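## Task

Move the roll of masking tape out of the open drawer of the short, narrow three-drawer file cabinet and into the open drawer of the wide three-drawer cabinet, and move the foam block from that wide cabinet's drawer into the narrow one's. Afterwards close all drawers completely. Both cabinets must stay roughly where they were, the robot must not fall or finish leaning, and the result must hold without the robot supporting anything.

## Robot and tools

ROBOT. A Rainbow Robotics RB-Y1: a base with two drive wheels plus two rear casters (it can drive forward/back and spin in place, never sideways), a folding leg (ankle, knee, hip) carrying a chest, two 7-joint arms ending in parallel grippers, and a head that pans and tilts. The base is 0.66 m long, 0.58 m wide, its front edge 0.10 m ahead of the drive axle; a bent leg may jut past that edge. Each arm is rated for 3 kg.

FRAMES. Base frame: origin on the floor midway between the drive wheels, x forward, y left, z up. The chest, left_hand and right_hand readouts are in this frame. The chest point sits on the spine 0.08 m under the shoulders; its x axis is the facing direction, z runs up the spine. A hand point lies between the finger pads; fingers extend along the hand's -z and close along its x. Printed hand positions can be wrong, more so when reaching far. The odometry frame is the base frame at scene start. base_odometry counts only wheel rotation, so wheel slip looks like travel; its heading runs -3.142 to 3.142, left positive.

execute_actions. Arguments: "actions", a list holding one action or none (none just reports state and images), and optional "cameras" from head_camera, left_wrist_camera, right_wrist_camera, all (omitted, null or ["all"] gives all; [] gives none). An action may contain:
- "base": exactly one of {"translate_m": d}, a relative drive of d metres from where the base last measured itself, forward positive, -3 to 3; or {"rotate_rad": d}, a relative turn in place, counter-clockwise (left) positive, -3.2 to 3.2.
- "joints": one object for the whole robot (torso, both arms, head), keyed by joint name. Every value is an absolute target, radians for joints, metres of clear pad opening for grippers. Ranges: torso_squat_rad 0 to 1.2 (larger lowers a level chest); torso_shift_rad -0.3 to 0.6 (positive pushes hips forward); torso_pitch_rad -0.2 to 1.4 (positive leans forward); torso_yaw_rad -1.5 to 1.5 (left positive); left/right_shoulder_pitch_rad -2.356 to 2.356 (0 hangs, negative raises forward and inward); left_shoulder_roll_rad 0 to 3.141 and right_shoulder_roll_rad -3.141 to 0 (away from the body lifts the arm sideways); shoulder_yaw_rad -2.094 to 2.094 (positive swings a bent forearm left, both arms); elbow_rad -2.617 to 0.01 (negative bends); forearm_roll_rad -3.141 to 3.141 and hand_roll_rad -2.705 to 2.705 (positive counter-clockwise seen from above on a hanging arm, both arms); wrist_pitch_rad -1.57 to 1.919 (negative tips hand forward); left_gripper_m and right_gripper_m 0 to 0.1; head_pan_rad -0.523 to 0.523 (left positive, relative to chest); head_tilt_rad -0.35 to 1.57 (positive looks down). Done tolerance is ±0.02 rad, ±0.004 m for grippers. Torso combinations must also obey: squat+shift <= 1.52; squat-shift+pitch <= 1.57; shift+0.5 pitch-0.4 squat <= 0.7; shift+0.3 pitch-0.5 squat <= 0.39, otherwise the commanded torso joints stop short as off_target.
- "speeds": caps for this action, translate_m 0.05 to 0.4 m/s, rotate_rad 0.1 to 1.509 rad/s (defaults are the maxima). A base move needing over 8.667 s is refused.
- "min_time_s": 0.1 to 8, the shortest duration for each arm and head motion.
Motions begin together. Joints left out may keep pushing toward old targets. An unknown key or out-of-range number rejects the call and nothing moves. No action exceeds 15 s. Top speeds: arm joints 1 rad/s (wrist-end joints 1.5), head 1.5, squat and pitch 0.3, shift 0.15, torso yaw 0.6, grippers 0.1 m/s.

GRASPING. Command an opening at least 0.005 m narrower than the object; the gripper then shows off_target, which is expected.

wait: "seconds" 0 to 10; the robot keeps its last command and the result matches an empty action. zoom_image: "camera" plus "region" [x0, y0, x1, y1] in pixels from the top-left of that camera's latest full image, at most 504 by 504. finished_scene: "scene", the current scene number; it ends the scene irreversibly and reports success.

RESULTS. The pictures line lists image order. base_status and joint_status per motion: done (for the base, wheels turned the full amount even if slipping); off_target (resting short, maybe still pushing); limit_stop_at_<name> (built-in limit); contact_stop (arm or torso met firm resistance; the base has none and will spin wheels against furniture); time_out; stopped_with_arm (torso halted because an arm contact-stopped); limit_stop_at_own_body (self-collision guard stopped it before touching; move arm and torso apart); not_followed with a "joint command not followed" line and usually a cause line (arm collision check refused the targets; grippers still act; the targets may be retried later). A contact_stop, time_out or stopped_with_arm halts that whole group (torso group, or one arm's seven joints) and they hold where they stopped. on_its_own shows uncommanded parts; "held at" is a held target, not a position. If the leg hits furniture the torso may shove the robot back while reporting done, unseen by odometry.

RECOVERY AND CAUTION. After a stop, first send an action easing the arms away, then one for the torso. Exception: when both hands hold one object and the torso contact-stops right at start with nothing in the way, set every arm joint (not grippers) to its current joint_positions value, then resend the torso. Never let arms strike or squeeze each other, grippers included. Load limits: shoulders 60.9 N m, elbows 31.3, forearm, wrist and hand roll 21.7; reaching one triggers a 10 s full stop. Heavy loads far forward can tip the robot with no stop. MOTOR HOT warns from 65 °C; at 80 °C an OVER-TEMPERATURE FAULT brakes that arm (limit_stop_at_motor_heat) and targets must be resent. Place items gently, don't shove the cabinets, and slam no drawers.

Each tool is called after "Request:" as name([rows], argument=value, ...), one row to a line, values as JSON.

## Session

Request:
execute_actions(actions=[], cameras=["head_camera"])

Request:
execute_actions([
  {"base":{"rotate_rad":1.57}},
], cameras=["head_camera"])

Request:
execute_actions([
  {"base":{"rotate_rad":1.57}},
], cameras=["head_camera"])

Request:
execute_actions([
  {"base":{"rotate_rad":1.57}},
], cameras=["head_camera"])

Scene clock: 0.00 s.
base_odometry: x=+0.000 y=+0.000 heading=+0.000 (m, m, rad; odometry frame)
base_status: not commanded
joint_positions: torso_squat_rad=+0.350 torso_shift_rad=-0.001 torso_pitch_rad=-0.001 torso_yaw_rad=+0.000 left_shoulder_pitch_rad=-0.002 left_shoulder_roll_rad=+0.040 left_shoulder_yaw_rad=-0.022 left_elbow_rad=-0.157 left_forearm_roll_rad=+0.031 left_wrist_pitch_rad=+0.020 left_hand_roll_rad=+0.040 left_gripper_m=+0.099 right_shoulder_pitch_rad=-0.018 right_shoulder_roll_rad=-0.054 right_shoulder_yaw_rad=-0.049 right_elbow_rad=-0.248 right_forearm_roll_rad=-0.031 right_wrist_pitch_rad=-0.026 right_hand_roll_rad=-0.006 right_gripper_m=+0.100 head_pan_rad=+0.000 head_tilt_rad=+0.400
joint_status: not commanded
chest: x=-0.2287 y=+0.0007 z=+1.2475 quat_wxyz=(+1.000, -0.001, +0.000, +0.000) (m; base frame)
left_hand: x=-0.1552 y=+0.2489 z=+0.5658 quat_wxyz=(+0.997, +0.016, -0.070, +0.023) (m; base frame)
right_hand: x=-0.0894 y=-0.2662 z=+0.5779 quat_wxyz=(+0.988, -0.028, -0.146, -0.036) (m; base frame)
pictures: head_camera
Images, in order (width x height): head_camera 896x504.

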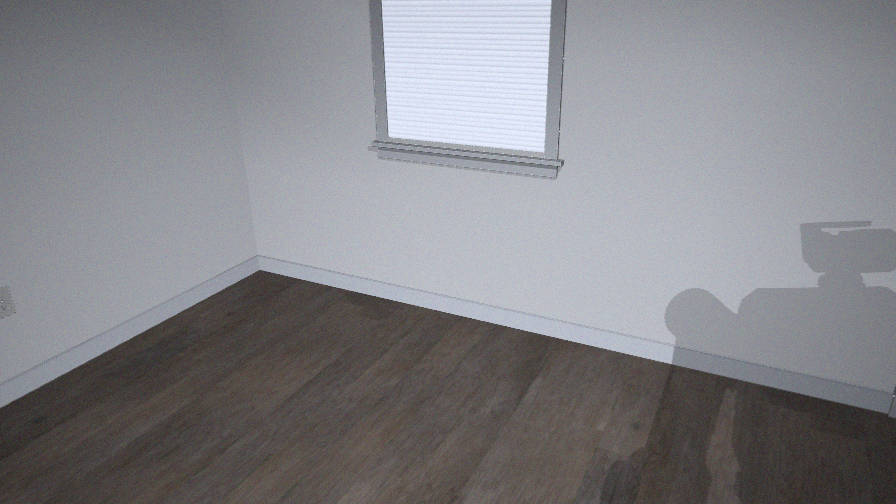

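Scene clock: 4.00 s.
base_odometry: x=+0.000 y=+0.000 heading=+1.569 (m, m, rad; odometry frame)
base_status: done
joint_positions: torso_squat_rad=+0.350 torso_shift_rad=-0.001 torso_pitch_rad=-0.001 torso_yaw_rad=+0.000 left_shoulder_pitch_rad=-0.002 left_shoulder_roll_rad=+0.041 left_shoulder_yaw_rad=-0.022 left_elbow_rad=-0.157 left_forearm_roll_rad=+0.031 left_wrist_pitch_rad=+0.020 left_hand_roll_rad=+0.040 left_gripper_m=+0.099 right_shoulder_pitch_rad=-0.018 right_shoulder_roll_rad=-0.054 right_shoulder_yaw_rad=-0.049 right_elbow_rad=-0.248 right_forearm_roll_rad=-0.031 right_wrist_pitch_rad=-0.026 right_hand_roll_rad=-0.006 right_gripper_m=+0.100 head_pan_rad=+0.000 head_tilt_rad=+0.400
joint_status: not commanded
chest: x=-0.2288 y=+0.0007 z=+1.2475 quat_wxyz=(+1.000, -0.001, +0.000, +0.000) (m; base frame)
left_hand: x=-0.1552 y=+0.2489 z=+0.5658 quat_wxyz=(+0.997, +0.016, -0.070, +0.023) (m; base frame)
right_hand: x=-0.0895 y=-0.2663 z=+0.5779 quat_wxyz=(+0.988, -0.028, -0.146, -0.036) (m; base frame)
pictures: head_camera
Images, in order (width x height): head_camera 896x504.

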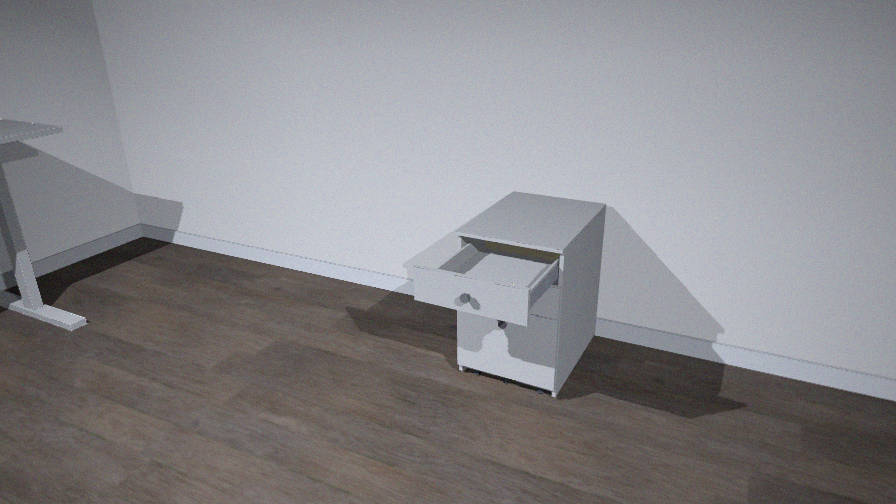

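Scene clock: 8.00 s.
base_odometry: x=+0.000 y=+0.000 heading=+3.139 (m, m, rad; odometry frame)
base_status: done
joint_positions: torso_squat_rad=+0.350 torso_shift_rad=-0.001 torso_pitch_rad=-0.001 torso_yaw_rad=+0.000 left_shoulder_pitch_rad=-0.002 left_shoulder_roll_rad=+0.041 left_shoulder_yaw_rad=-0.022 left_elbow_rad=-0.157 left_forearm_roll_rad=+0.031 left_wrist_pitch_rad=+0.020 left_hand_roll_rad=+0.040 left_gripper_m=+0.099 right_shoulder_pitch_rad=-0.018 right_shoulder_roll_rad=-0.054 right_shoulder_yaw_rad=-0.049 right_elbow_rad=-0.248 right_forearm_roll_rad=-0.031 right_wrist_pitch_rad=-0.026 right_hand_roll_rad=-0.006 right_gripper_m=+0.100 head_pan_rad=+0.000 head_tilt_rad=+0.400
joint_status: not commanded
chest: x=-0.2288 y=+0.0007 z=+1.2475 quat_wxyz=(+1.000, -0.001, +0.000, +0.000) (m; base frame)
left_hand: x=-0.1552 y=+0.2489 z=+0.5658 quat_wxyz=(+0.997, +0.016, -0.070, +0.023) (m; base frame)
right_hand: x=-0.0895 y=-0.2663 z=+0.5779 quat_wxyz=(+0.988, -0.028, -0.146, -0.036) (m; base frame)
pictures: head_camera
Images, in order (width x height): head_camera 896x504.

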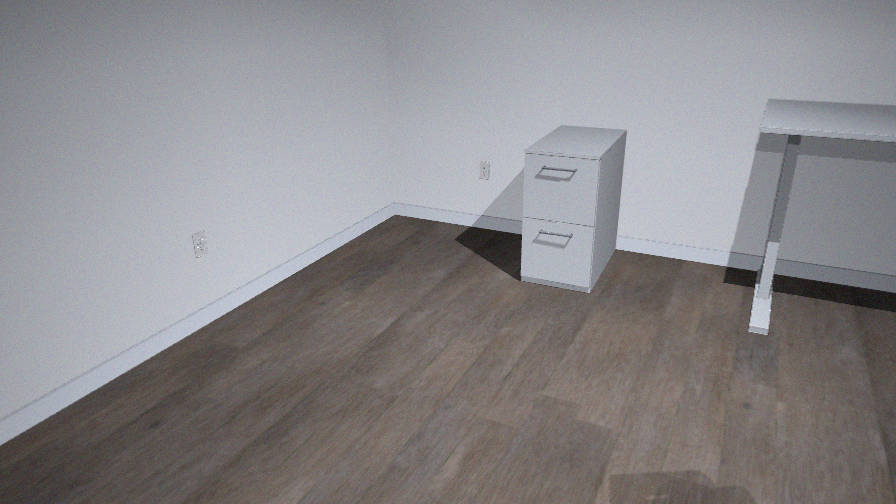

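Scene clock: 12.00 s.
base_odometry: x=+0.000 y=+0.000 heading=-1.575 (m, m, rad; odometry frame)
base_status: done
joint_positions: torso_squat_rad=+0.350 torso_shift_rad=-0.001 torso_pitch_rad=-0.001 torso_yaw_rad=+0.000 left_shoulder_pitch_rad=-0.002 left_shoulder_roll_rad=+0.041 left_shoulder_yaw_rad=-0.022 left_elbow_rad=-0.157 left_forearm_roll_rad=+0.031 left_wrist_pitch_rad=+0.020 left_hand_roll_rad=+0.040 left_gripper_m=+0.099 right_shoulder_pitch_rad=-0.018 right_shoulder_roll_rad=-0.054 right_shoulder_yaw_rad=-0.049 right_elbow_rad=-0.248 right_forearm_roll_rad=-0.031 right_wrist_pitch_rad=-0.026 right_hand_roll_rad=-0.006 right_gripper_m=+0.100 head_pan_rad=+0.000 head_tilt_rad=+0.400
joint_status: not commanded
chest: x=-0.2288 y=+0.0007 z=+1.2475 quat_wxyz=(+1.000, -0.001, +0.000, +0.000) (m; base frame)
left_hand: x=-0.1552 y=+0.2489 z=+0.5658 quat_wxyz=(+0.997, +0.016, -0.070, +0.023) (m; base frame)
right_hand: x=-0.0895 y=-0.2663 z=+0.5779 quat_wxyz=(+0.988, -0.028, -0.146, -0.036) (m; base frame)
pictures: head_camera
Images, in order (width x height): head_camera 896x504.

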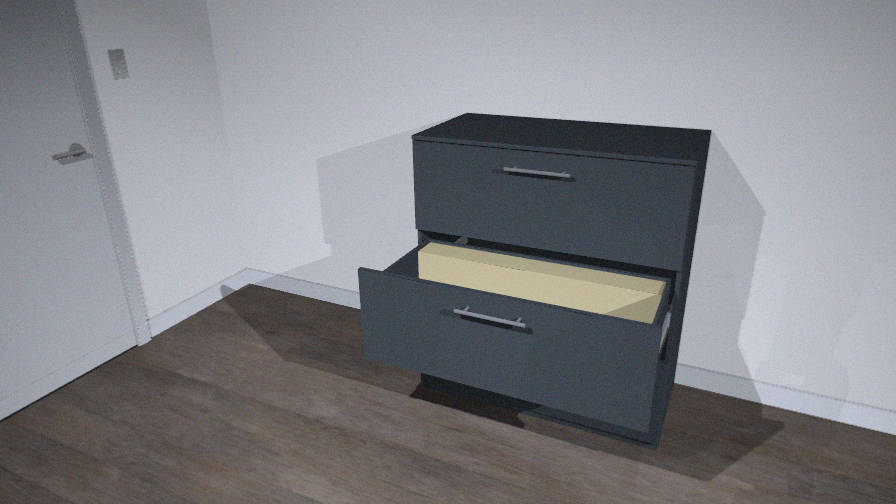

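Request:
execute_actions([
  {"base":{"rotate_rad":0.085}},
], cameras=[])

Request:
execute_actions([
  {"base":{"translate_m":0.99},"joints":{"torso_squat_rad":0.2,"torso_pitch_rad":0.7,"left_shoulder_pitch_rad":-1.5,"left_shoulder_roll_rad":0.015,"left_shoulder_yaw_rad":0,"left_forearm_roll_rad":0.05,"left_elbow_rad":-1.0,"left_wrist_pitch_rad":1.78,"left_hand_roll_rad":0.45}},
], cameras=[])

Request:
execute_actions([
  {"base":{"rotate_rad":-0.51},"joints":{"head_tilt_rad":0.3,"torso_yaw_rad":0.4,"head_pan_rad":-0.4}},
], cameras=["head_camera"])

Scene clock: 14.67 s.
base_odometry: x=+0.000 y=+0.000 heading=-1.490 (m, m, rad; odometry frame)
base_status: done
joint_positions: torso_squat_rad=+0.350 torso_shift_rad=-0.001 torso_pitch_rad=-0.001 torso_yaw_rad=+0.000 left_shoulder_pitch_rad=-0.002 left_shoulder_roll_rad=+0.041 left_shoulder_yaw_rad=-0.022 left_elbow_rad=-0.157 left_forearm_roll_rad=+0.031 left_wrist_pitch_rad=+0.020 left_hand_roll_rad=+0.040 left_gripper_m=+0.099 right_shoulder_pitch_rad=-0.018 right_shoulder_roll_rad=-0.054 right_shoulder_yaw_rad=-0.049 right_elbow_rad=-0.248 right_forearm_roll_rad=-0.031 right_wrist_pitch_rad=-0.026 right_hand_roll_rad=-0.006 right_gripper_m=+0.100 head_pan_rad=+0.000 head_tilt_rad=+0.400
joint_status: not commanded
chest: x=-0.2288 y=+0.0007 z=+1.2475 quat_wxyz=(+1.000, -0.001, +0.000, +0.000) (m; base frame)
left_hand: x=-0.1552 y=+0.2489 z=+0.5658 quat_wxyz=(+0.997, +0.016, -0.070, +0.023) (m; base frame)
right_hand: x=-0.0895 y=-0.2663 z=+0.5779 quat_wxyz=(+0.988, -0.028, -0.146, -0.036) (m; base frame)
pictures: none
No camera images: the call's "cameras" was empty. Leave "cameras" out to get every camera's image.

Scene clock: 18.67 s.
base_odometry: x=+0.080 y=-0.987 heading=-1.490 (m, m, rad; odometry frame)
base_status: done
joint_positions: torso_squat_rad=+0.200 torso_shift_rad=-0.001 torso_pitch_rad=+0.700 torso_yaw_rad=+0.000 left_shoulder_pitch_rad=-1.500 left_shoulder_roll_rad=+0.015 left_shoulder_yaw_rad=+0.000 left_elbow_rad=-1.000 left_forearm_roll_rad=+0.050 left_wrist_pitch_rad=+1.780 left_hand_roll_rad=+0.450 left_gripper_m=+0.099 right_shoulder_pitch_rad=-0.018 right_shoulder_roll_rad=-0.054 right_shoulder_yaw_rad=-0.049 right_elbow_rad=-0.248 right_forearm_roll_rad=-0.031 right_wrist_pitch_rad=-0.026 right_hand_roll_rad=-0.006 right_gripper_m=+0.100 head_pan_rad=+0.000 head_tilt_rad=+0.400
joint_status: all done
chest: x=-0.0292 y=+0.0007 z=+1.2032 quat_wxyz=(+0.939, -0.001, +0.343, +0.000) (m; base frame)
left_hand: x=+0.4291 y=+0.0149 z=+0.8618 quat_wxyz=(+1.000, -0.004, +0.026, -0.010) (m; base frame)
right_hand: x=-0.3546 y=-0.2662 z=+0.6016 quat_wxyz=(+0.978, -0.039, +0.202, -0.025) (m; base frame)
pictures: none
No camera images: the call's "cameras" was empty. Leave "cameras" out to get every camera's image.

Scene clock: 21.00 s.
base_odometry: x=+0.080 y=-0.987 heading=-1.999 (m, m, rad; odometry frame)
base_status: done
joint_positions: torso_squat_rad=+0.200 torso_shift_rad=-0.001 torso_pitch_rad=+0.700 torso_yaw_rad=+0.400 left_shoulder_pitch_rad=-1.500 left_shoulder_roll_rad=+0.015 left_shoulder_yaw_rad=+0.000 left_elbow_rad=-1.000 left_forearm_roll_rad=+0.050 left_wrist_pitch_rad=+1.780 left_hand_roll_rad=+0.450 left_gripper_m=+0.099 right_shoulder_pitch_rad=-0.018 right_shoulder_roll_rad=-0.054 right_shoulder_yaw_rad=-0.049 right_elbow_rad=-0.248 right_forearm_roll_rad=-0.031 right_wrist_pitch_rad=-0.026 right_hand_roll_rad=-0.006 right_gripper_m=+0.100 head_pan_rad=-0.400 head_tilt_rad=+0.300
joint_status: all done
chest: x=-0.0292 y=+0.0007 z=+1.2032 quat_wxyz=(+0.921, +0.068, +0.336, +0.187) (m; base frame)
left_hand: x=+0.3902 y=+0.2361 z=+0.8942 quat_wxyz=(+0.982, +0.120, +0.027, +0.146) (m; base frame)
right_hand: x=-0.2838 y=-0.1911 z=+0.5418 quat_wxyz=(+0.967, +0.057, +0.195, +0.150) (m; base frame)
pictures: head_camera
Images, in order (width x height): head_camera 896x504.

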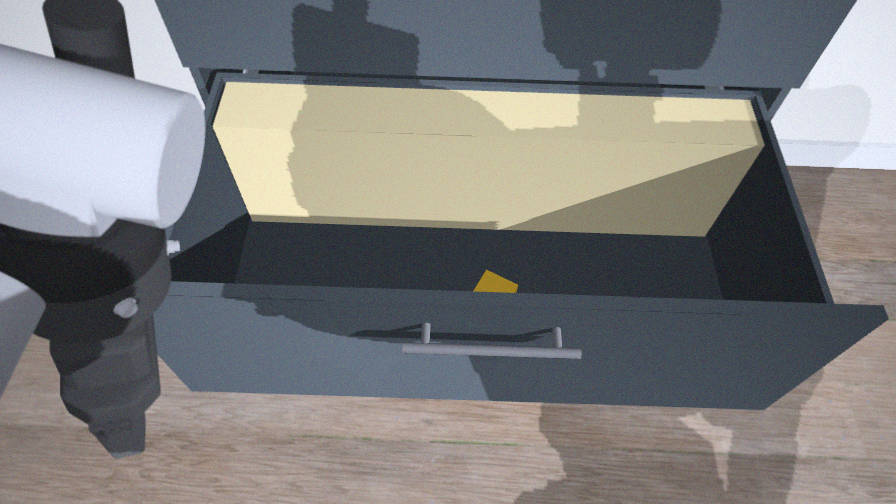

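Good. Forward.

Request:
execute_actions([
  {"base":{"translate_m":0.36},"joints":{"head_tilt_rad":0.6}},
], cameras=["head_camera"])

Scene clock: 23.73 s.
base_odometry: x=-0.069 y=-1.314 heading=-1.999 (m, m, rad; odometry frame)
base_status: done
joint_positions: torso_squat_rad=+0.200 torso_shift_rad=-0.001 torso_pitch_rad=+0.700 torso_yaw_rad=+0.400 left_shoulder_pitch_rad=-1.500 left_shoulder_roll_rad=+0.015 left_shoulder_yaw_rad=+0.000 left_elbow_rad=-1.000 left_forearm_roll_rad=+0.050 left_wrist_pitch_rad=+1.780 left_hand_roll_rad=+0.450 left_gripper_m=+0.099 right_shoulder_pitch_rad=-0.018 right_shoulder_roll_rad=-0.054 right_shoulder_yaw_rad=-0.049 right_elbow_rad=-0.248 right_forearm_roll_rad=-0.031 right_wrist_pitch_rad=-0.026 right_hand_roll_rad=-0.006 right_gripper_m=+0.100 head_pan_rad=-0.400 head_tilt_rad=+0.600
joint_status: all done
chest: x=-0.0292 y=+0.0007 z=+1.2032 quat_wxyz=(+0.921, +0.068, +0.336, +0.187) (m; base frame)
left_hand: x=+0.3902 y=+0.2361 z=+0.8943 quat_wxyz=(+0.982, +0.120, +0.027, +0.146) (m; base frame)
right_hand: x=-0.2838 y=-0.1911 z=+0.5418 quat_wxyz=(+0.967, +0.057, +0.195, +0.150) (m; base frame)
pictures: head_camera
Images, in order (width x height): head_camera 896x504.

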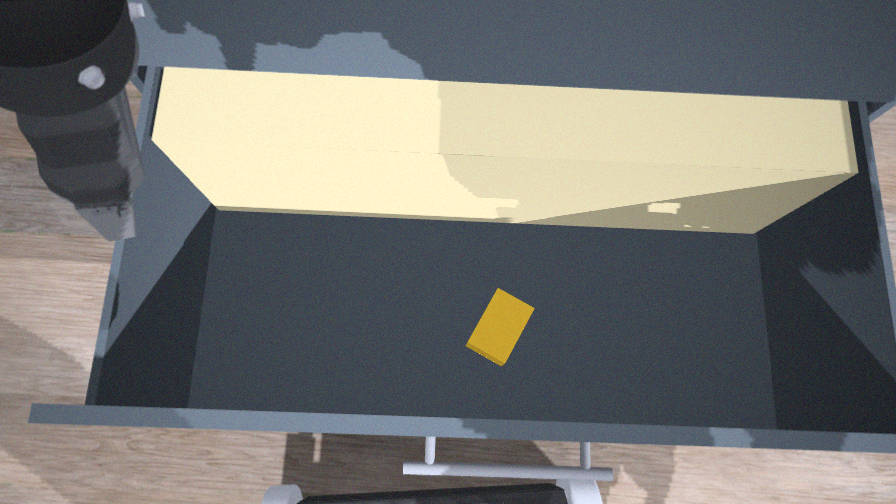

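Request:
execute_actions([
  {"base":{"translate_m":-0.03},"joints":{"torso_yaw_rad":-0.18,"head_pan_rad":0,"torso_squat_rad":0.6,"left_shoulder_pitch_rad":-1.4,"left_elbow_rad":-0.46,"left_wrist_pitch_rad":1.14,"left_hand_roll_rad":1.58},"min_time_s":2},
], cameras=["left_wrist_camera"])

Scene clock: 26.43 s.
base_odometry: x=-0.057 y=-1.287 heading=-1.999 (m, m, rad; odometry frame)
base_status: done
joint_positions: torso_squat_rad=+0.600 torso_shift_rad=-0.001 torso_pitch_rad=+0.700 torso_yaw_rad=-0.180 left_shoulder_pitch_rad=-1.400 left_shoulder_roll_rad=+0.015 left_shoulder_yaw_rad=+0.000 left_elbow_rad=-0.460 left_forearm_roll_rad=+0.050 left_wrist_pitch_rad=+1.140 left_hand_roll_rad=+1.580 left_gripper_m=+0.099 right_shoulder_pitch_rad=-0.018 right_shoulder_roll_rad=-0.054 right_shoulder_yaw_rad=-0.049 right_elbow_rad=-0.248 right_forearm_roll_rad=-0.031 right_wrist_pitch_rad=-0.026 right_hand_roll_rad=-0.006 right_gripper_m=+0.100 head_pan_rad=+0.000 head_tilt_rad=+0.600
joint_status: all done
chest: x=-0.0291 y=+0.0006 z=+1.0949 quat_wxyz=(+0.936, -0.031, +0.342, -0.084) (m; base frame)
left_hand: x=+0.3746 y=-0.0723 z=+0.5818 quat_wxyz=(+0.869, -0.043, +0.061, +0.489) (m; base frame)
right_hand: x=-0.3926 y=-0.2868 z=+0.5254 quat_wxyz=(+0.970, -0.081, +0.202, -0.104) (m; base frame)
pictures: left_wrist_camera
Images, in order (width x height): left_wrist_camera 644x364.

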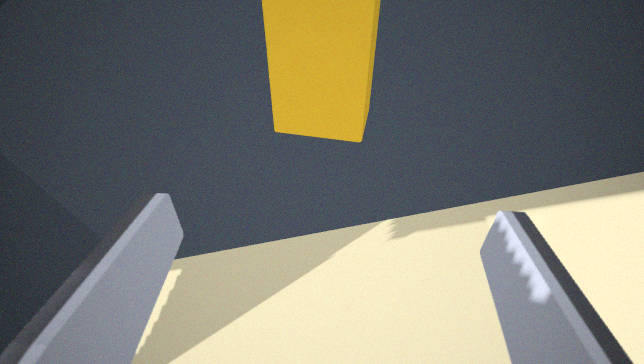

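Request:
execute_actions([
  {"base":{"translate_m":-0.03},"joints":{"torso_squat_rad":0.75,"torso_yaw_rad":-0.155}},
], cameras=["left_wrist_camera"])

Scene clock: 28.17 s.
base_odometry: x=-0.044 y=-1.259 heading=-1.999 (m, m, rad; odometry frame)
base_status: done
joint_positions: torso_squat_rad=+0.750 torso_shift_rad=-0.001 torso_pitch_rad=+0.700 torso_yaw_rad=-0.155 left_shoulder_pitch_rad=-1.400 left_shoulder_roll_rad=+0.015 left_shoulder_yaw_rad=+0.000 left_elbow_rad=-0.460 left_forearm_roll_rad=+0.050 left_wrist_pitch_rad=+1.140 left_hand_roll_rad=+1.580 left_gripper_m=+0.099 right_shoulder_pitch_rad=-0.018 right_shoulder_roll_rad=-0.054 right_shoulder_yaw_rad=-0.049 right_elbow_rad=-0.248 right_forearm_roll_rad=-0.031 right_wrist_pitch_rad=-0.026 right_hand_roll_rad=-0.006 right_gripper_m=+0.100 head_pan_rad=+0.000 head_tilt_rad=+0.600
joint_status: all done
chest: x=-0.0291 y=+0.0006 z=+1.0293 quat_wxyz=(+0.937, -0.027, +0.342, -0.073) (m; base frame)
left_hand: x=+0.3758 y=-0.0563 z=+0.5152 quat_wxyz=(+0.864, -0.036, +0.057, +0.498) (m; base frame)
right_hand: x=-0.3872 y=-0.2845 z=+0.4553 quat_wxyz=(+0.972, -0.075, +0.202, -0.093) (m; base frame)
pictures: left_wrist_camera
Images, in order (width x height): left_wrist_camera 644x364.

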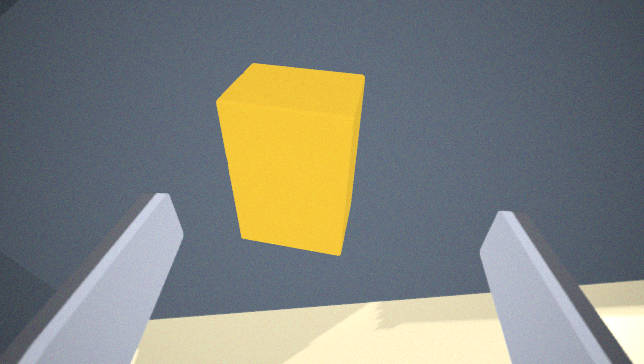

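Request:
execute_actions([
  {"joints":{"torso_squat_rad":0.87,"torso_yaw_rad":-0.17,"left_elbow_rad":-0.4,"left_wrist_pitch_rad":1.08},"min_time_s":1},
], cameras=["left_wrist_camera"])

Scene clock: 29.80 s.
base_odometry: x=-0.044 y=-1.259 heading=-1.999 (m, m, rad; odometry frame)
base_status: not commanded
joint_positions: torso_squat_rad=+0.870 torso_shift_rad=-0.001 torso_pitch_rad=+0.699 torso_yaw_rad=-0.170 left_shoulder_pitch_rad=-1.400 left_shoulder_roll_rad=+0.015 left_shoulder_yaw_rad=+0.000 left_elbow_rad=-0.400 left_forearm_roll_rad=+0.050 left_wrist_pitch_rad=+1.080 left_hand_roll_rad=+1.580 left_gripper_m=+0.099 right_shoulder_pitch_rad=-0.018 right_shoulder_roll_rad=-0.054 right_shoulder_yaw_rad=-0.049 right_elbow_rad=-0.248 right_forearm_roll_rad=-0.031 right_wrist_pitch_rad=-0.026 right_hand_roll_rad=-0.006 right_gripper_m=+0.100 head_pan_rad=+0.000 head_tilt_rad=+0.600
joint_status: all done
chest: x=-0.0292 y=+0.0006 z=+0.9687 quat_wxyz=(+0.936, -0.030, +0.341, -0.080) (m; base frame)
left_hand: x=+0.3679 y=-0.0623 z=+0.4424 quat_wxyz=(+0.867, -0.040, +0.059, +0.494) (m; base frame)
right_hand: x=-0.3901 y=-0.2859 z=+0.3971 quat_wxyz=(+0.971, -0.079, +0.202, -0.099) (m; base frame)
pictures: left_wrist_camera
Images, in order (width x height): left_wrist_camera 644x364.

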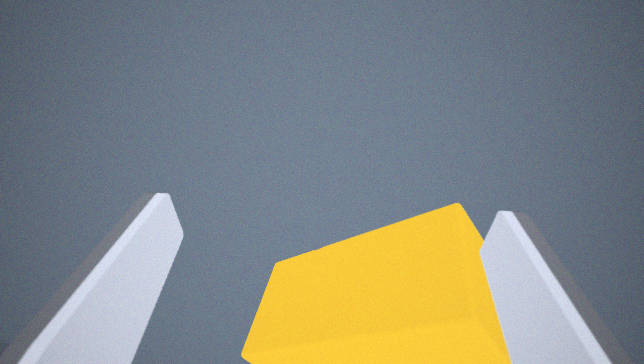

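Request:
execute_actions([
  {"joints":{"left_gripper_m":0.02}},
], cameras=[])

Request:
execute_actions([
  {"joints":{"torso_squat_rad":0.2,"left_shoulder_pitch_rad":-1.5,"left_elbow_rad":-1.0,"left_wrist_pitch_rad":1.78},"min_time_s":2.5},
], cameras=["head_camera"])

Scene clock: 31.53 s.
base_odometry: x=-0.044 y=-1.259 heading=-1.999 (m, m, rad; odometry frame)
base_status: not commanded
joint_positions: torso_squat_rad=+0.870 torso_shift_rad=-0.001 torso_pitch_rad=+0.699 torso_yaw_rad=-0.170 left_shoulder_pitch_rad=-1.400 left_shoulder_roll_rad=+0.015 left_shoulder_yaw_rad=+0.000 left_elbow_rad=-0.400 left_forearm_roll_rad=+0.050 left_wrist_pitch_rad=+1.080 left_hand_roll_rad=+1.580 left_gripper_m=+0.020 right_shoulder_pitch_rad=-0.018 right_shoulder_roll_rad=-0.054 right_shoulder_yaw_rad=-0.049 right_elbow_rad=-0.248 right_forearm_roll_rad=-0.031 right_wrist_pitch_rad=-0.026 right_hand_roll_rad=-0.006 right_gripper_m=+0.100 head_pan_rad=+0.000 head_tilt_rad=+0.600
joint_status: all done
chest: x=-0.0292 y=+0.0006 z=+0.9687 quat_wxyz=(+0.936, -0.030, +0.341, -0.080) (m; base frame)
left_hand: x=+0.3679 y=-0.0623 z=+0.4424 quat_wxyz=(+0.867, -0.040, +0.059, +0.494) (m; base frame)
right_hand: x=-0.3901 y=-0.2859 z=+0.3971 quat_wxyz=(+0.971, -0.079, +0.202, -0.099) (m; base frame)
pictures: none
No camera images: the call's "cameras" was empty. Leave "cameras" out to get every camera's image.

Scene clock: 34.53 s.
base_odometry: x=-0.044 y=-1.259 heading=-1.999 (m, m, rad; odometry frame)
base_status: not commanded
joint_positions: torso_squat_rad=+0.200 torso_shift_rad=-0.001 torso_pitch_rad=+0.700 torso_yaw_rad=-0.170 left_shoulder_pitch_rad=-1.500 left_shoulder_roll_rad=+0.015 left_shoulder_yaw_rad=+0.000 left_elbow_rad=-1.000 left_forearm_roll_rad=+0.050 left_wrist_pitch_rad=+1.780 left_hand_roll_rad=+1.580 left_gripper_m=+0.020 right_shoulder_pitch_rad=-0.018 right_shoulder_roll_rad=-0.054 right_shoulder_yaw_rad=-0.049 right_elbow_rad=-0.248 right_forearm_roll_rad=-0.031 right_wrist_pitch_rad=-0.026 right_hand_roll_rad=-0.006 right_gripper_m=+0.100 head_pan_rad=+0.000 head_tilt_rad=+0.600
joint_status: all done
chest: x=-0.0292 y=+0.0007 z=+1.2032 quat_wxyz=(+0.936, -0.030, +0.342, -0.080) (m; base frame)
left_hand: x=+0.4246 y=-0.0816 z=+0.8655 quat_wxyz=(+0.881, -0.034, +0.053, +0.469) (m; base frame)
right_hand: x=-0.3905 y=-0.2858 z=+0.6319 quat_wxyz=(+0.971, -0.079, +0.202, -0.099) (m; base frame)
pictures: head_camera
Images, in order (width x height): head_camera 896x504.

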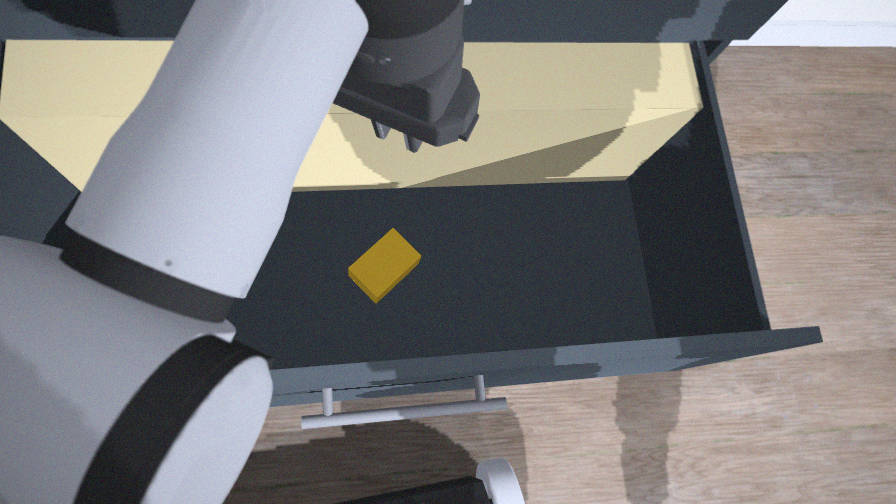

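Request:
execute_actions([
  {"base":{"translate_m":0.05},"joints":{"torso_yaw_rad":-0.03,"torso_squat_rad":0.75,"left_shoulder_pitch_rad":-1.4,"left_elbow_rad":-0.46,"left_wrist_pitch_rad":1.14,"left_hand_roll_rad":1.0,"left_gripper_m":0.1},"min_time_s":2},
], cameras=["left_wrist_camera"])

Scene clock: 37.70 s.
base_odometry: x=-0.065 y=-1.305 heading=-1.999 (m, m, rad; odometry frame)
base_status: done
joint_positions: torso_squat_rad=+0.750 torso_shift_rad=-0.001 torso_pitch_rad=+0.700 torso_yaw_rad=-0.030 left_shoulder_pitch_rad=-1.400 left_shoulder_roll_rad=+0.015 left_shoulder_yaw_rad=+0.000 left_elbow_rad=-0.460 left_forearm_roll_rad=+0.050 left_wrist_pitch_rad=+1.140 left_hand_roll_rad=+1.000 left_gripper_m=+0.099 right_shoulder_pitch_rad=-0.018 right_shoulder_roll_rad=-0.054 right_shoulder_yaw_rad=-0.049 right_elbow_rad=-0.248 right_forearm_roll_rad=-0.031 right_wrist_pitch_rad=-0.026 right_hand_roll_rad=-0.006 right_gripper_m=+0.100 head_pan_rad=+0.000 head_tilt_rad=+0.600
joint_status: all done
chest: x=-0.0291 y=+0.0006 z=+1.0293 quat_wxyz=(+0.939, -0.006, +0.343, -0.014) (m; base frame)
left_hand: x=+0.3774 y=+0.0240 z=+0.5138 quat_wxyz=(+0.960, -0.014, +0.033, +0.278) (m; base frame)
right_hand: x=-0.3606 y=-0.2703 z=+0.4329 quat_wxyz=(+0.978, -0.046, +0.202, -0.038) (m; base frame)
pictures: left_wrist_camera
Images, in order (width x height): left_wrist_camera 644x364.

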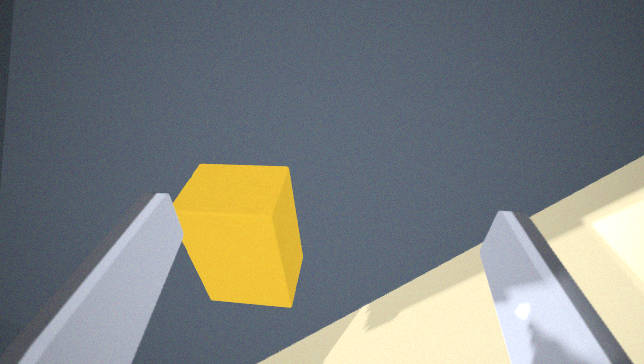

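Request:
execute_actions([
  {"base":{"translate_m":-0.03},"joints":{"torso_yaw_rad":-0.065,"torso_squat_rad":0.8}},
], cameras=["left_wrist_camera"])

Scene clock: 39.10 s.
base_odometry: x=-0.053 y=-1.278 heading=-1.999 (m, m, rad; odometry frame)
base_status: done
joint_positions: torso_squat_rad=+0.800 torso_shift_rad=-0.001 torso_pitch_rad=+0.700 torso_yaw_rad=-0.065 left_shoulder_pitch_rad=-1.400 left_shoulder_roll_rad=+0.015 left_shoulder_yaw_rad=+0.000 left_elbow_rad=-0.460 left_forearm_roll_rad=+0.050 left_wrist_pitch_rad=+1.140 left_hand_roll_rad=+1.000 left_gripper_m=+0.099 right_shoulder_pitch_rad=-0.018 right_shoulder_roll_rad=-0.054 right_shoulder_yaw_rad=-0.049 right_elbow_rad=-0.248 right_forearm_roll_rad=-0.031 right_wrist_pitch_rad=-0.026 right_hand_roll_rad=-0.006 right_gripper_m=+0.100 head_pan_rad=+0.000 head_tilt_rad=+0.600
joint_status: all done
chest: x=-0.0291 y=+0.0006 z=+1.0049 quat_wxyz=(+0.939, -0.012, +0.343, -0.030) (m; base frame)
left_hand: x=+0.3776 y=+0.0016 z=+0.4890 quat_wxyz=(+0.963, -0.025, +0.036, +0.265) (m; base frame)
right_hand: x=-0.3679 y=-0.2747 z=+0.4145 quat_wxyz=(+0.976, -0.054, +0.202, -0.053) (m; base frame)
pictures: left_wrist_camera
Images, in order (width x height): left_wrist_camera 644x364.

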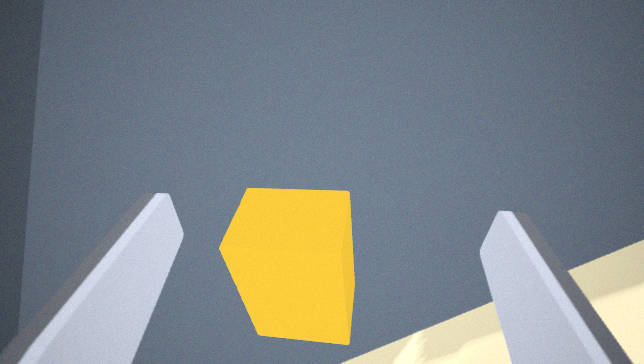

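Request:
execute_actions([
  {"joints":{"torso_squat_rad":0.87,"left_elbow_rad":-0.38,"left_wrist_pitch_rad":1.06},"min_time_s":1},
], cameras=["left_wrist_camera"])

Request:
execute_actions([
  {"joints":{"left_gripper_m":0.02}},
], cameras=["left_wrist_camera"])

Scene clock: 41.07 s.
base_odometry: x=-0.053 y=-1.278 heading=-1.999 (m, m, rad; odometry frame)
base_status: not commanded
joint_positions: torso_squat_rad=+0.870 torso_shift_rad=-0.001 torso_pitch_rad=+0.699 torso_yaw_rad=-0.065 left_shoulder_pitch_rad=-1.400 left_shoulder_roll_rad=+0.015 left_shoulder_yaw_rad=+0.000 left_elbow_rad=-0.380 left_forearm_roll_rad=+0.050 left_wrist_pitch_rad=+1.060 left_hand_roll_rad=+1.000 left_gripper_m=+0.099 right_shoulder_pitch_rad=-0.018 right_shoulder_roll_rad=-0.054 right_shoulder_yaw_rad=-0.049 right_elbow_rad=-0.248 right_forearm_roll_rad=-0.031 right_wrist_pitch_rad=-0.026 right_hand_roll_rad=-0.006 right_gripper_m=+0.100 head_pan_rad=+0.000 head_tilt_rad=+0.600
joint_status: all done
chest: x=-0.0292 y=+0.0006 z=+0.9687 quat_wxyz=(+0.939, -0.012, +0.342, -0.030) (m; base frame)
left_hand: x=+0.3674 y=+0.0068 z=+0.4362 quat_wxyz=(+0.963, -0.024, +0.035, +0.266) (m; base frame)
right_hand: x=-0.3676 y=-0.2747 z=+0.3781 quat_wxyz=(+0.976, -0.054, +0.202, -0.053) (m; base frame)
pictures: left_wrist_camera
Images, in order (width x height): left_wrist_camera 644x364.

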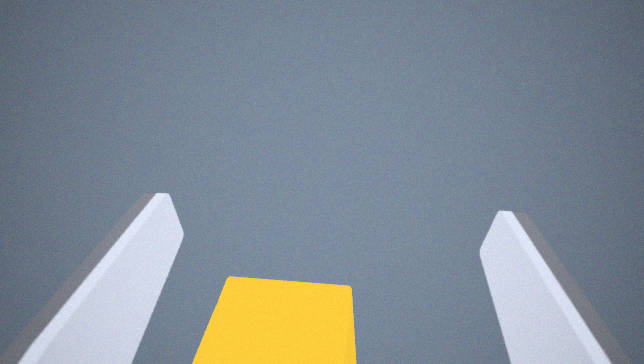

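Scene clock: 42.33 s.
base_odometry: x=-0.053 y=-1.278 heading=-1.999 (m, m, rad; odometry frame)
base_status: not commanded
joint_positions: torso_squat_rad=+0.870 torso_shift_rad=-0.001 torso_pitch_rad=+0.699 torso_yaw_rad=-0.065 left_shoulder_pitch_rad=-1.400 left_shoulder_roll_rad=+0.015 left_shoulder_yaw_rad=+0.000 left_elbow_rad=-0.380 left_forearm_roll_rad=+0.050 left_wrist_pitch_rad=+1.060 left_hand_roll_rad=+1.000 left_gripper_m=+0.020 right_shoulder_pitch_rad=-0.018 right_shoulder_roll_rad=-0.054 right_shoulder_yaw_rad=-0.049 right_elbow_rad=-0.248 right_forearm_roll_rad=-0.031 right_wrist_pitch_rad=-0.026 right_hand_roll_rad=-0.006 right_gripper_m=+0.100 head_pan_rad=+0.000 head_tilt_rad=+0.600
joint_status: all done
chest: x=-0.0292 y=+0.0006 z=+0.9687 quat_wxyz=(+0.939, -0.012, +0.342, -0.030) (m; base frame)
left_hand: x=+0.3674 y=+0.0068 z=+0.4362 quat_wxyz=(+0.963, -0.024, +0.035, +0.266) (m; base frame)
right_hand: x=-0.3676 y=-0.2747 z=+0.3781 quat_wxyz=(+0.976, -0.054, +0.202, -0.053) (m; base frame)
pictures: left_wrist_camera
Images, in order (width x height): left_wrist_camera 644x364.

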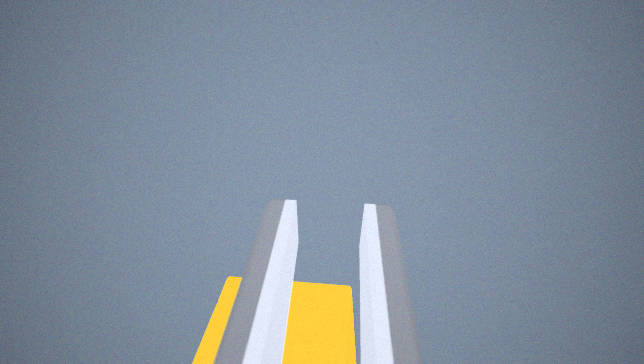

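Request:
execute_actions([
  {"joints":{"left_gripper_m":0.1}},
], cameras=[])

Request:
execute_actions([
  {"base":{"translate_m":0.015},"joints":{"torso_yaw_rad":-0.135}},
], cameras=["left_wrist_camera"])

Request:
execute_actions([
  {"joints":{"left_gripper_m":0.02}},
], cameras=["left_wrist_camera"])

Scene clock: 44.07 s.
base_odometry: x=-0.053 y=-1.278 heading=-1.999 (m, m, rad; odometry frame)
base_status: not commanded
joint_positions: torso_squat_rad=+0.870 torso_shift_rad=-0.001 torso_pitch_rad=+0.699 torso_yaw_rad=-0.065 left_shoulder_pitch_rad=-1.400 left_shoulder_roll_rad=+0.015 left_shoulder_yaw_rad=+0.000 left_elbow_rad=-0.380 left_forearm_roll_rad=+0.050 left_wrist_pitch_rad=+1.060 left_hand_roll_rad=+1.000 left_gripper_m=+0.099 right_shoulder_pitch_rad=-0.018 right_shoulder_roll_rad=-0.054 right_shoulder_yaw_rad=-0.049 right_elbow_rad=-0.248 right_forearm_roll_rad=-0.031 right_wrist_pitch_rad=-0.026 right_hand_roll_rad=-0.006 right_gripper_m=+0.100 head_pan_rad=+0.000 head_tilt_rad=+0.600
joint_status: all done
chest: x=-0.0292 y=+0.0006 z=+0.9687 quat_wxyz=(+0.939, -0.012, +0.342, -0.030) (m; base frame)
left_hand: x=+0.3674 y=+0.0068 z=+0.4362 quat_wxyz=(+0.963, -0.024, +0.035, +0.266) (m; base frame)
right_hand: x=-0.3676 y=-0.2747 z=+0.3781 quat_wxyz=(+0.976, -0.054, +0.202, -0.053) (m; base frame)
pictures: none
No camera images: the call's "cameras" was empty. Leave "cameras" out to get every camera's image.

Scene clock: 44.83 s.
base_odometry: x=-0.059 y=-1.291 heading=-1.999 (m, m, rad; odometry frame)
base_status: done
joint_positions: torso_squat_rad=+0.870 torso_shift_rad=-0.001 torso_pitch_rad=+0.699 torso_yaw_rad=-0.135 left_shoulder_pitch_rad=-1.400 left_shoulder_roll_rad=+0.015 left_shoulder_yaw_rad=+0.000 left_elbow_rad=-0.380 left_forearm_roll_rad=+0.050 left_wrist_pitch_rad=+1.060 left_hand_roll_rad=+1.000 left_gripper_m=+0.099 right_shoulder_pitch_rad=-0.018 right_shoulder_roll_rad=-0.054 right_shoulder_yaw_rad=-0.049 right_elbow_rad=-0.248 right_forearm_roll_rad=-0.031 right_wrist_pitch_rad=-0.026 right_hand_roll_rad=-0.006 right_gripper_m=+0.100 head_pan_rad=+0.000 head_tilt_rad=+0.600
joint_status: all done
chest: x=-0.0291 y=+0.0006 z=+0.9687 quat_wxyz=(+0.937, -0.024, +0.342, -0.063) (m; base frame)
left_hand: x=+0.3665 y=-0.0385 z=+0.4369 quat_wxyz=(+0.969, -0.045, +0.042, +0.240) (m; base frame)
right_hand: x=-0.3825 y=-0.2826 z=+0.3907 quat_wxyz=(+0.973, -0.070, +0.202, -0.084) (m; base frame)
pictures: left_wrist_camera
Images, in order (width x height): left_wrist_camera 644x364.

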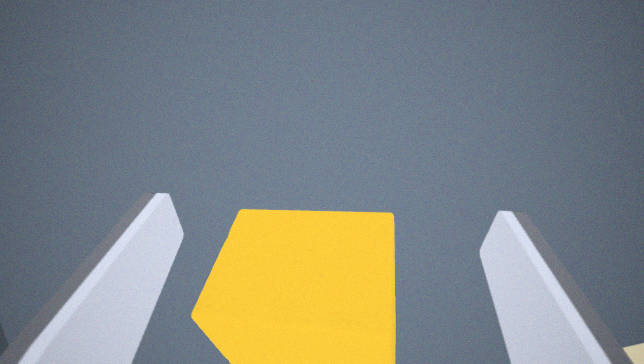

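Scene clock: 46.10 s.
base_odometry: x=-0.059 y=-1.291 heading=-1.999 (m, m, rad; odometry frame)
base_status: not commanded
joint_positions: torso_squat_rad=+0.870 torso_shift_rad=-0.001 torso_pitch_rad=+0.699 torso_yaw_rad=-0.135 left_shoulder_pitch_rad=-1.400 left_shoulder_roll_rad=+0.015 left_shoulder_yaw_rad=+0.000 left_elbow_rad=-0.380 left_forearm_roll_rad=+0.050 left_wrist_pitch_rad=+1.060 left_hand_roll_rad=+1.000 left_gripper_m=+0.020 right_shoulder_pitch_rad=-0.018 right_shoulder_roll_rad=-0.054 right_shoulder_yaw_rad=-0.049 right_elbow_rad=-0.248 right_forearm_roll_rad=-0.031 right_wrist_pitch_rad=-0.026 right_hand_roll_rad=-0.006 right_gripper_m=+0.100 head_pan_rad=+0.000 head_tilt_rad=+0.600
joint_status: all done
chest: x=-0.0291 y=+0.0006 z=+0.9687 quat_wxyz=(+0.937, -0.024, +0.342, -0.063) (m; base frame)
left_hand: x=+0.3665 y=-0.0385 z=+0.4369 quat_wxyz=(+0.969, -0.045, +0.042, +0.240) (m; base frame)
right_hand: x=-0.3825 y=-0.2826 z=+0.3907 quat_wxyz=(+0.973, -0.070, +0.202, -0.084) (m; base frame)
pictures: left_wrist_camera
Images, in order (width x height): left_wrist_camera 644x364.

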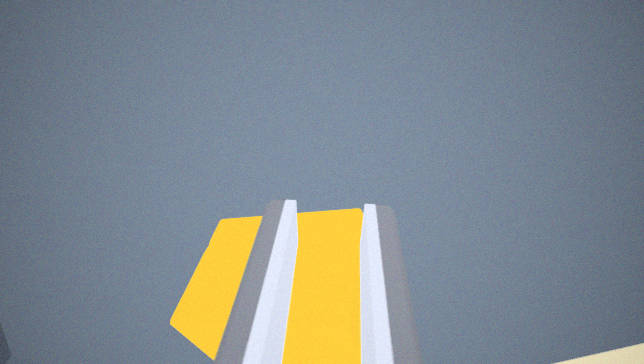

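Request:
execute_actions([
  {"joints":{"left_gripper_m":0.1}},
], cameras=[])

Request:
execute_actions([
  {"joints":{"torso_shift_rad":0.04,"torso_squat_rad":0.91,"left_shoulder_pitch_rad":-1.35,"left_elbow_rad":-0.33,"left_wrist_pitch_rad":0.96},"min_time_s":1.2},
], cameras=["left_wrist_camera"])

Scene clock: 47.97 s.
base_odometry: x=-0.059 y=-1.291 heading=-1.999 (m, m, rad; odometry frame)
base_status: not commanded
joint_positions: torso_squat_rad=+0.870 torso_shift_rad=-0.001 torso_pitch_rad=+0.699 torso_yaw_rad=-0.135 left_shoulder_pitch_rad=-1.400 left_shoulder_roll_rad=+0.015 left_shoulder_yaw_rad=+0.000 left_elbow_rad=-0.380 left_forearm_roll_rad=+0.050 left_wrist_pitch_rad=+1.060 left_hand_roll_rad=+1.000 left_gripper_m=+0.099 right_shoulder_pitch_rad=-0.018 right_shoulder_roll_rad=-0.054 right_shoulder_yaw_rad=-0.049 right_elbow_rad=-0.248 right_forearm_roll_rad=-0.031 right_wrist_pitch_rad=-0.026 right_hand_roll_rad=-0.006 right_gripper_m=+0.100 head_pan_rad=+0.000 head_tilt_rad=+0.600
joint_status: all done
chest: x=-0.0291 y=+0.0006 z=+0.9687 quat_wxyz=(+0.937, -0.024, +0.342, -0.063) (m; base frame)
left_hand: x=+0.3665 y=-0.0385 z=+0.4369 quat_wxyz=(+0.969, -0.045, +0.042, +0.240) (m; base frame)
right_hand: x=-0.3825 y=-0.2826 z=+0.3907 quat_wxyz=(+0.973, -0.070, +0.202, -0.084) (m; base frame)
pictures: none
No camera images: the call's "cameras" was empty. Leave "cameras" out to get every camera's image.

Scene clock: 58.40 s.
TORQUE FAULT: left_elbow_rad reached its load limit. The robot stopped for 10 seconds, dropped its targets and accepts commands again. The stop added 9.1 s to the call and to motion_time.
base_odometry: x=-0.059 y=-1.291 heading=-1.999 (m, m, rad; odometry frame)
base_status: not commanded
joint_positions: torso_squat_rad=+0.896 torso_shift_rad=+0.022 torso_pitch_rad=+0.691 torso_yaw_rad=-0.135 left_shoulder_pitch_rad=-1.400 left_shoulder_roll_rad=+0.015 left_shoulder_yaw_rad=-0.001 left_elbow_rad=-0.375 left_forearm_roll_rad=+0.049 left_wrist_pitch_rad=+1.036 left_hand_roll_rad=+1.000 left_gripper_m=+0.099 right_shoulder_pitch_rad=-0.018 right_shoulder_roll_rad=-0.054 right_shoulder_yaw_rad=-0.049 right_elbow_rad=-0.248 right_forearm_roll_rad=-0.031 right_wrist_pitch_rad=-0.026 right_hand_roll_rad=-0.006 right_gripper_m=+0.100 head_pan_rad=+0.000 head_tilt_rad=+0.600
joint_status: torso_squat_rad contact_stop (moved +0.026 of +0.040); torso_shift_rad contact_stop (moved +0.023 of +0.041); left_shoulder_pitch_rad contact_stop (moved +0.000 of +0.050); left_elbow_rad contact_stop (moved +0.005 of +0.050); left_wrist_pitch_rad contact_stop_at_left_shoulder_pitch_rad (moved -0.024 of -0.100)
on_its_own: left_shoulder_pitch_rad is held at -1.396, not at your -1.350, since a contact_stop; left_elbow_rad is held at -0.372, not at your -0.330, since a contact_stop; left_wrist_pitch_rad is held at +1.037, not at your +0.960, since a contact_stop
chest: x=-0.0211 y=+0.0006 z=+0.9561 quat_wxyz=(+0.939, -0.023, +0.338, -0.063) (m; base frame)
left_hand: x=+0.3825 y=-0.0399 z=+0.4270 quat_wxyz=(+0.969, -0.052, +0.030, +0.240) (m; base frame)
right_hand: x=-0.3692 y=-0.2826 z=+0.3749 quat_wxyz=(+0.974, -0.070, +0.198, -0.084) (m; base frame)
pictures: left_wrist_camera
Images, in order (width x height): left_wrist_camera 644x364.

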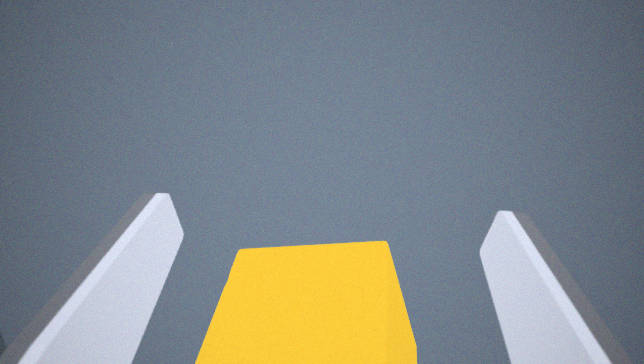

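Request:
execute_actions([
  {"joints":{"torso_shift_rad":0,"torso_squat_rad":0.85,"torso_pitch_rad":0.7,"left_shoulder_pitch_rad":-1.4,"left_elbow_rad":-0.38,"left_wrist_pitch_rad":1.06}},
], cameras=[])

Request:
execute_actions([
  {"base":{"translate_m":0.025},"joints":{"torso_yaw_rad":-0.21,"left_hand_roll_rad":1.05}},
], cameras=["left_wrist_camera","head_camera"])

Request:
execute_actions([
  {"joints":{"left_gripper_m":0.02}},
], cameras=["left_wrist_camera"])

Scene clock: 59.97 s.
base_odometry: x=-0.059 y=-1.291 heading=-1.999 (m, m, rad; odometry frame)
base_status: not commanded
joint_positions: torso_squat_rad=+0.850 torso_shift_rad=+0.000 torso_pitch_rad=+0.700 torso_yaw_rad=-0.135 left_shoulder_pitch_rad=-1.400 left_shoulder_roll_rad=+0.015 left_shoulder_yaw_rad=-0.001 left_elbow_rad=-0.380 left_forearm_roll_rad=+0.049 left_wrist_pitch_rad=+1.060 left_hand_roll_rad=+1.000 left_gripper_m=+0.099 right_shoulder_pitch_rad=-0.018 right_shoulder_roll_rad=-0.054 right_shoulder_yaw_rad=-0.049 right_elbow_rad=-0.248 right_forearm_roll_rad=-0.031 right_wrist_pitch_rad=-0.026 right_hand_roll_rad=-0.006 right_gripper_m=+0.100 head_pan_rad=+0.000 head_tilt_rad=+0.600
joint_status: all done
chest: x=-0.0286 y=+0.0006 z=+0.9791 quat_wxyz=(+0.937, -0.024, +0.342, -0.063) (m; base frame)
left_hand: x=+0.3669 y=-0.0383 z=+0.4473 quat_wxyz=(+0.969, -0.045, +0.041, +0.239) (m; base frame)
right_hand: x=-0.3823 y=-0.2826 z=+0.4014 quat_wxyz=(+0.973, -0.070, +0.202, -0.084) (m; base frame)
pictures: none
No camera images: the call's "cameras" was empty. Leave "cameras" out to get every camera's image.

Scene clock: 61.20 s.
base_odometry: x=-0.069 y=-1.314 heading=-1.999 (m, m, rad; odometry frame)
base_status: done
joint_positions: torso_squat_rad=+0.850 torso_shift_rad=+0.000 torso_pitch_rad=+0.700 torso_yaw_rad=-0.210 left_shoulder_pitch_rad=-1.400 left_shoulder_roll_rad=+0.015 left_shoulder_yaw_rad=-0.001 left_elbow_rad=-0.380 left_forearm_roll_rad=+0.049 left_wrist_pitch_rad=+1.060 left_hand_roll_rad=+1.050 left_gripper_m=+0.099 right_shoulder_pitch_rad=-0.018 right_shoulder_roll_rad=-0.054 right_shoulder_yaw_rad=-0.049 right_elbow_rad=-0.248 right_forearm_roll_rad=-0.031 right_wrist_pitch_rad=-0.026 right_hand_roll_rad=-0.006 right_gripper_m=+0.100 head_pan_rad=+0.000 head_tilt_rad=+0.600
joint_status: all done
chest: x=-0.0286 y=+0.0006 z=+0.9791 quat_wxyz=(+0.934, -0.037, +0.341, -0.098) (m; base frame)
left_hand: x=+0.3631 y=-0.0868 z=+0.4503 quat_wxyz=(+0.969, -0.065, +0.050, +0.234) (m; base frame)
right_hand: x=-0.3987 y=-0.2894 z=+0.4153 quat_wxyz=(+0.968, -0.088, +0.202, -0.117) (m; base frame)
pictures: head_camera, left_wrist_camera
Images, in order (width x height): head_camera 896x504, left_wrist_camera 644x364.

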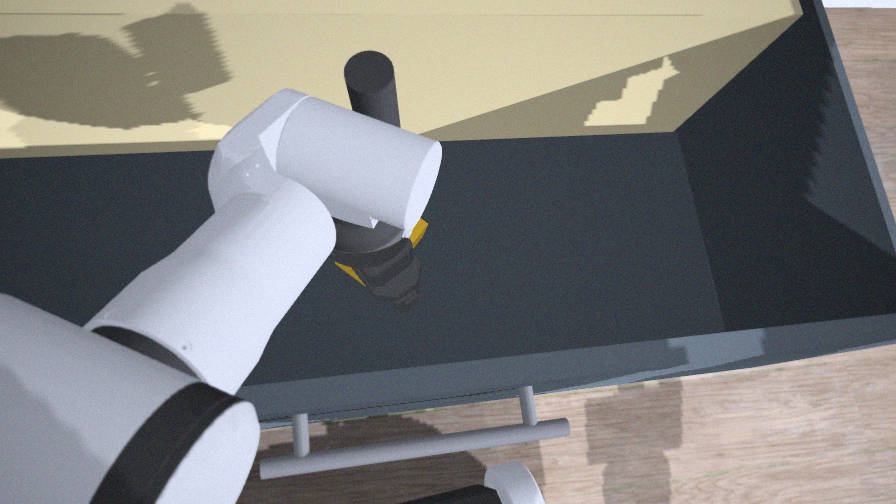

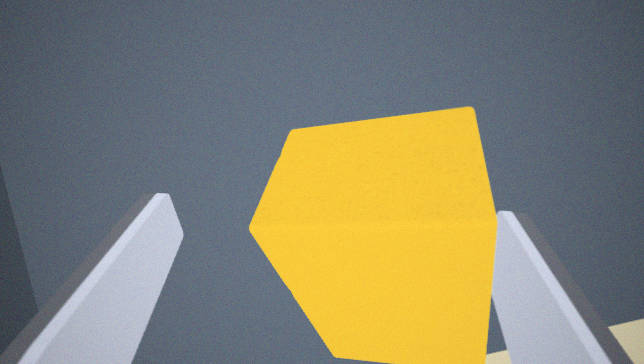

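Scene clock: 62.47 s.
base_odometry: x=-0.069 y=-1.314 heading=-1.999 (m, m, rad; odometry frame)
base_status: not commanded
joint_positions: torso_squat_rad=+0.850 torso_shift_rad=+0.000 torso_pitch_rad=+0.700 torso_yaw_rad=-0.210 left_shoulder_pitch_rad=-1.400 left_shoulder_roll_rad=+0.015 left_shoulder_yaw_rad=-0.001 left_elbow_rad=-0.380 left_forearm_roll_rad=+0.049 left_wrist_pitch_rad=+1.060 left_hand_roll_rad=+1.050 left_gripper_m=+0.065 right_shoulder_pitch_rad=-0.018 right_shoulder_roll_rad=-0.054 right_shoulder_yaw_rad=-0.049 right_elbow_rad=-0.248 right_forearm_roll_rad=-0.031 right_wrist_pitch_rad=-0.026 right_hand_roll_rad=-0.006 right_gripper_m=+0.100 head_pan_rad=+0.000 head_tilt_rad=+0.600
joint_status: left_gripper_m off_target (ended at +0.065, target +0.020)
chest: x=-0.0286 y=+0.0006 z=+0.9791 quat_wxyz=(+0.934, -0.037, +0.341, -0.098) (m; base frame)
left_hand: x=+0.3631 y=-0.0868 z=+0.4503 quat_wxyz=(+0.969, -0.065, +0.050, +0.234) (m; base frame)
right_hand: x=-0.3987 y=-0.2894 z=+0.4153 quat_wxyz=(+0.968, -0.088, +0.202, -0.117) (m; base frame)
pictures: left_wrist_camera
Images, in order (width x height): left_wrist_camera 644x364.

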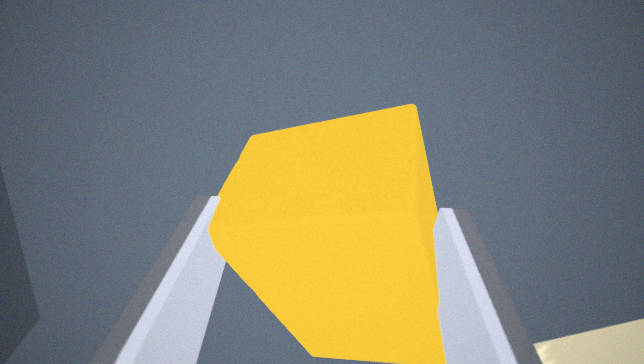

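Request:
execute_actions([
  {"joints":{"torso_squat_rad":0.2,"left_shoulder_pitch_rad":-1.5,"left_elbow_rad":-1.0,"left_wrist_pitch_rad":1.78},"min_time_s":2.5},
], cameras=["head_camera"])

Scene clock: 67.20 s.
base_odometry: x=-0.069 y=-1.314 heading=-1.999 (m, m, rad; odometry frame)
base_status: not commanded
joint_positions: torso_squat_rad=+0.200 torso_shift_rad=+0.000 torso_pitch_rad=+0.700 torso_yaw_rad=-0.210 left_shoulder_pitch_rad=-1.500 left_shoulder_roll_rad=+0.015 left_shoulder_yaw_rad=-0.001 left_elbow_rad=-1.000 left_forearm_roll_rad=+0.049 left_wrist_pitch_rad=+1.780 left_hand_roll_rad=+1.050 left_gripper_m=+0.065 right_shoulder_pitch_rad=-0.018 right_shoulder_roll_rad=-0.054 right_shoulder_yaw_rad=-0.049 right_elbow_rad=-0.248 right_forearm_roll_rad=-0.031 right_wrist_pitch_rad=-0.026 right_hand_roll_rad=-0.006 right_gripper_m=+0.100 head_pan_rad=+0.000 head_tilt_rad=+0.600
joint_status: all done
chest: x=-0.0286 y=+0.0007 z=+1.2032 quat_wxyz=(+0.934, -0.037, +0.341, -0.098) (m; base frame)
left_hand: x=+0.4223 y=-0.1042 z=+0.8679 quat_wxyz=(+0.976, -0.058, +0.045, +0.206) (m; base frame)
right_hand: x=-0.3987 y=-0.2893 z=+0.6393 quat_wxyz=(+0.968, -0.088, +0.202, -0.117) (m; base frame)
pictures: head_camera
Images, in order (width x height): head_camera 896x504.

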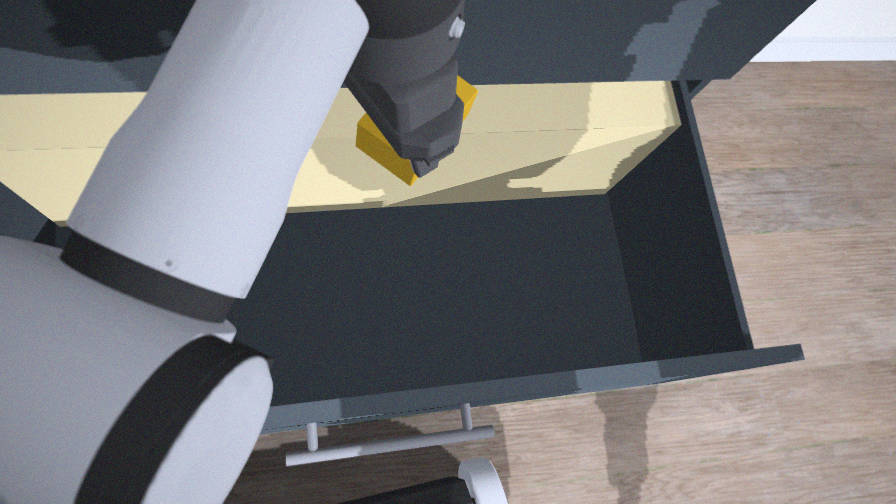

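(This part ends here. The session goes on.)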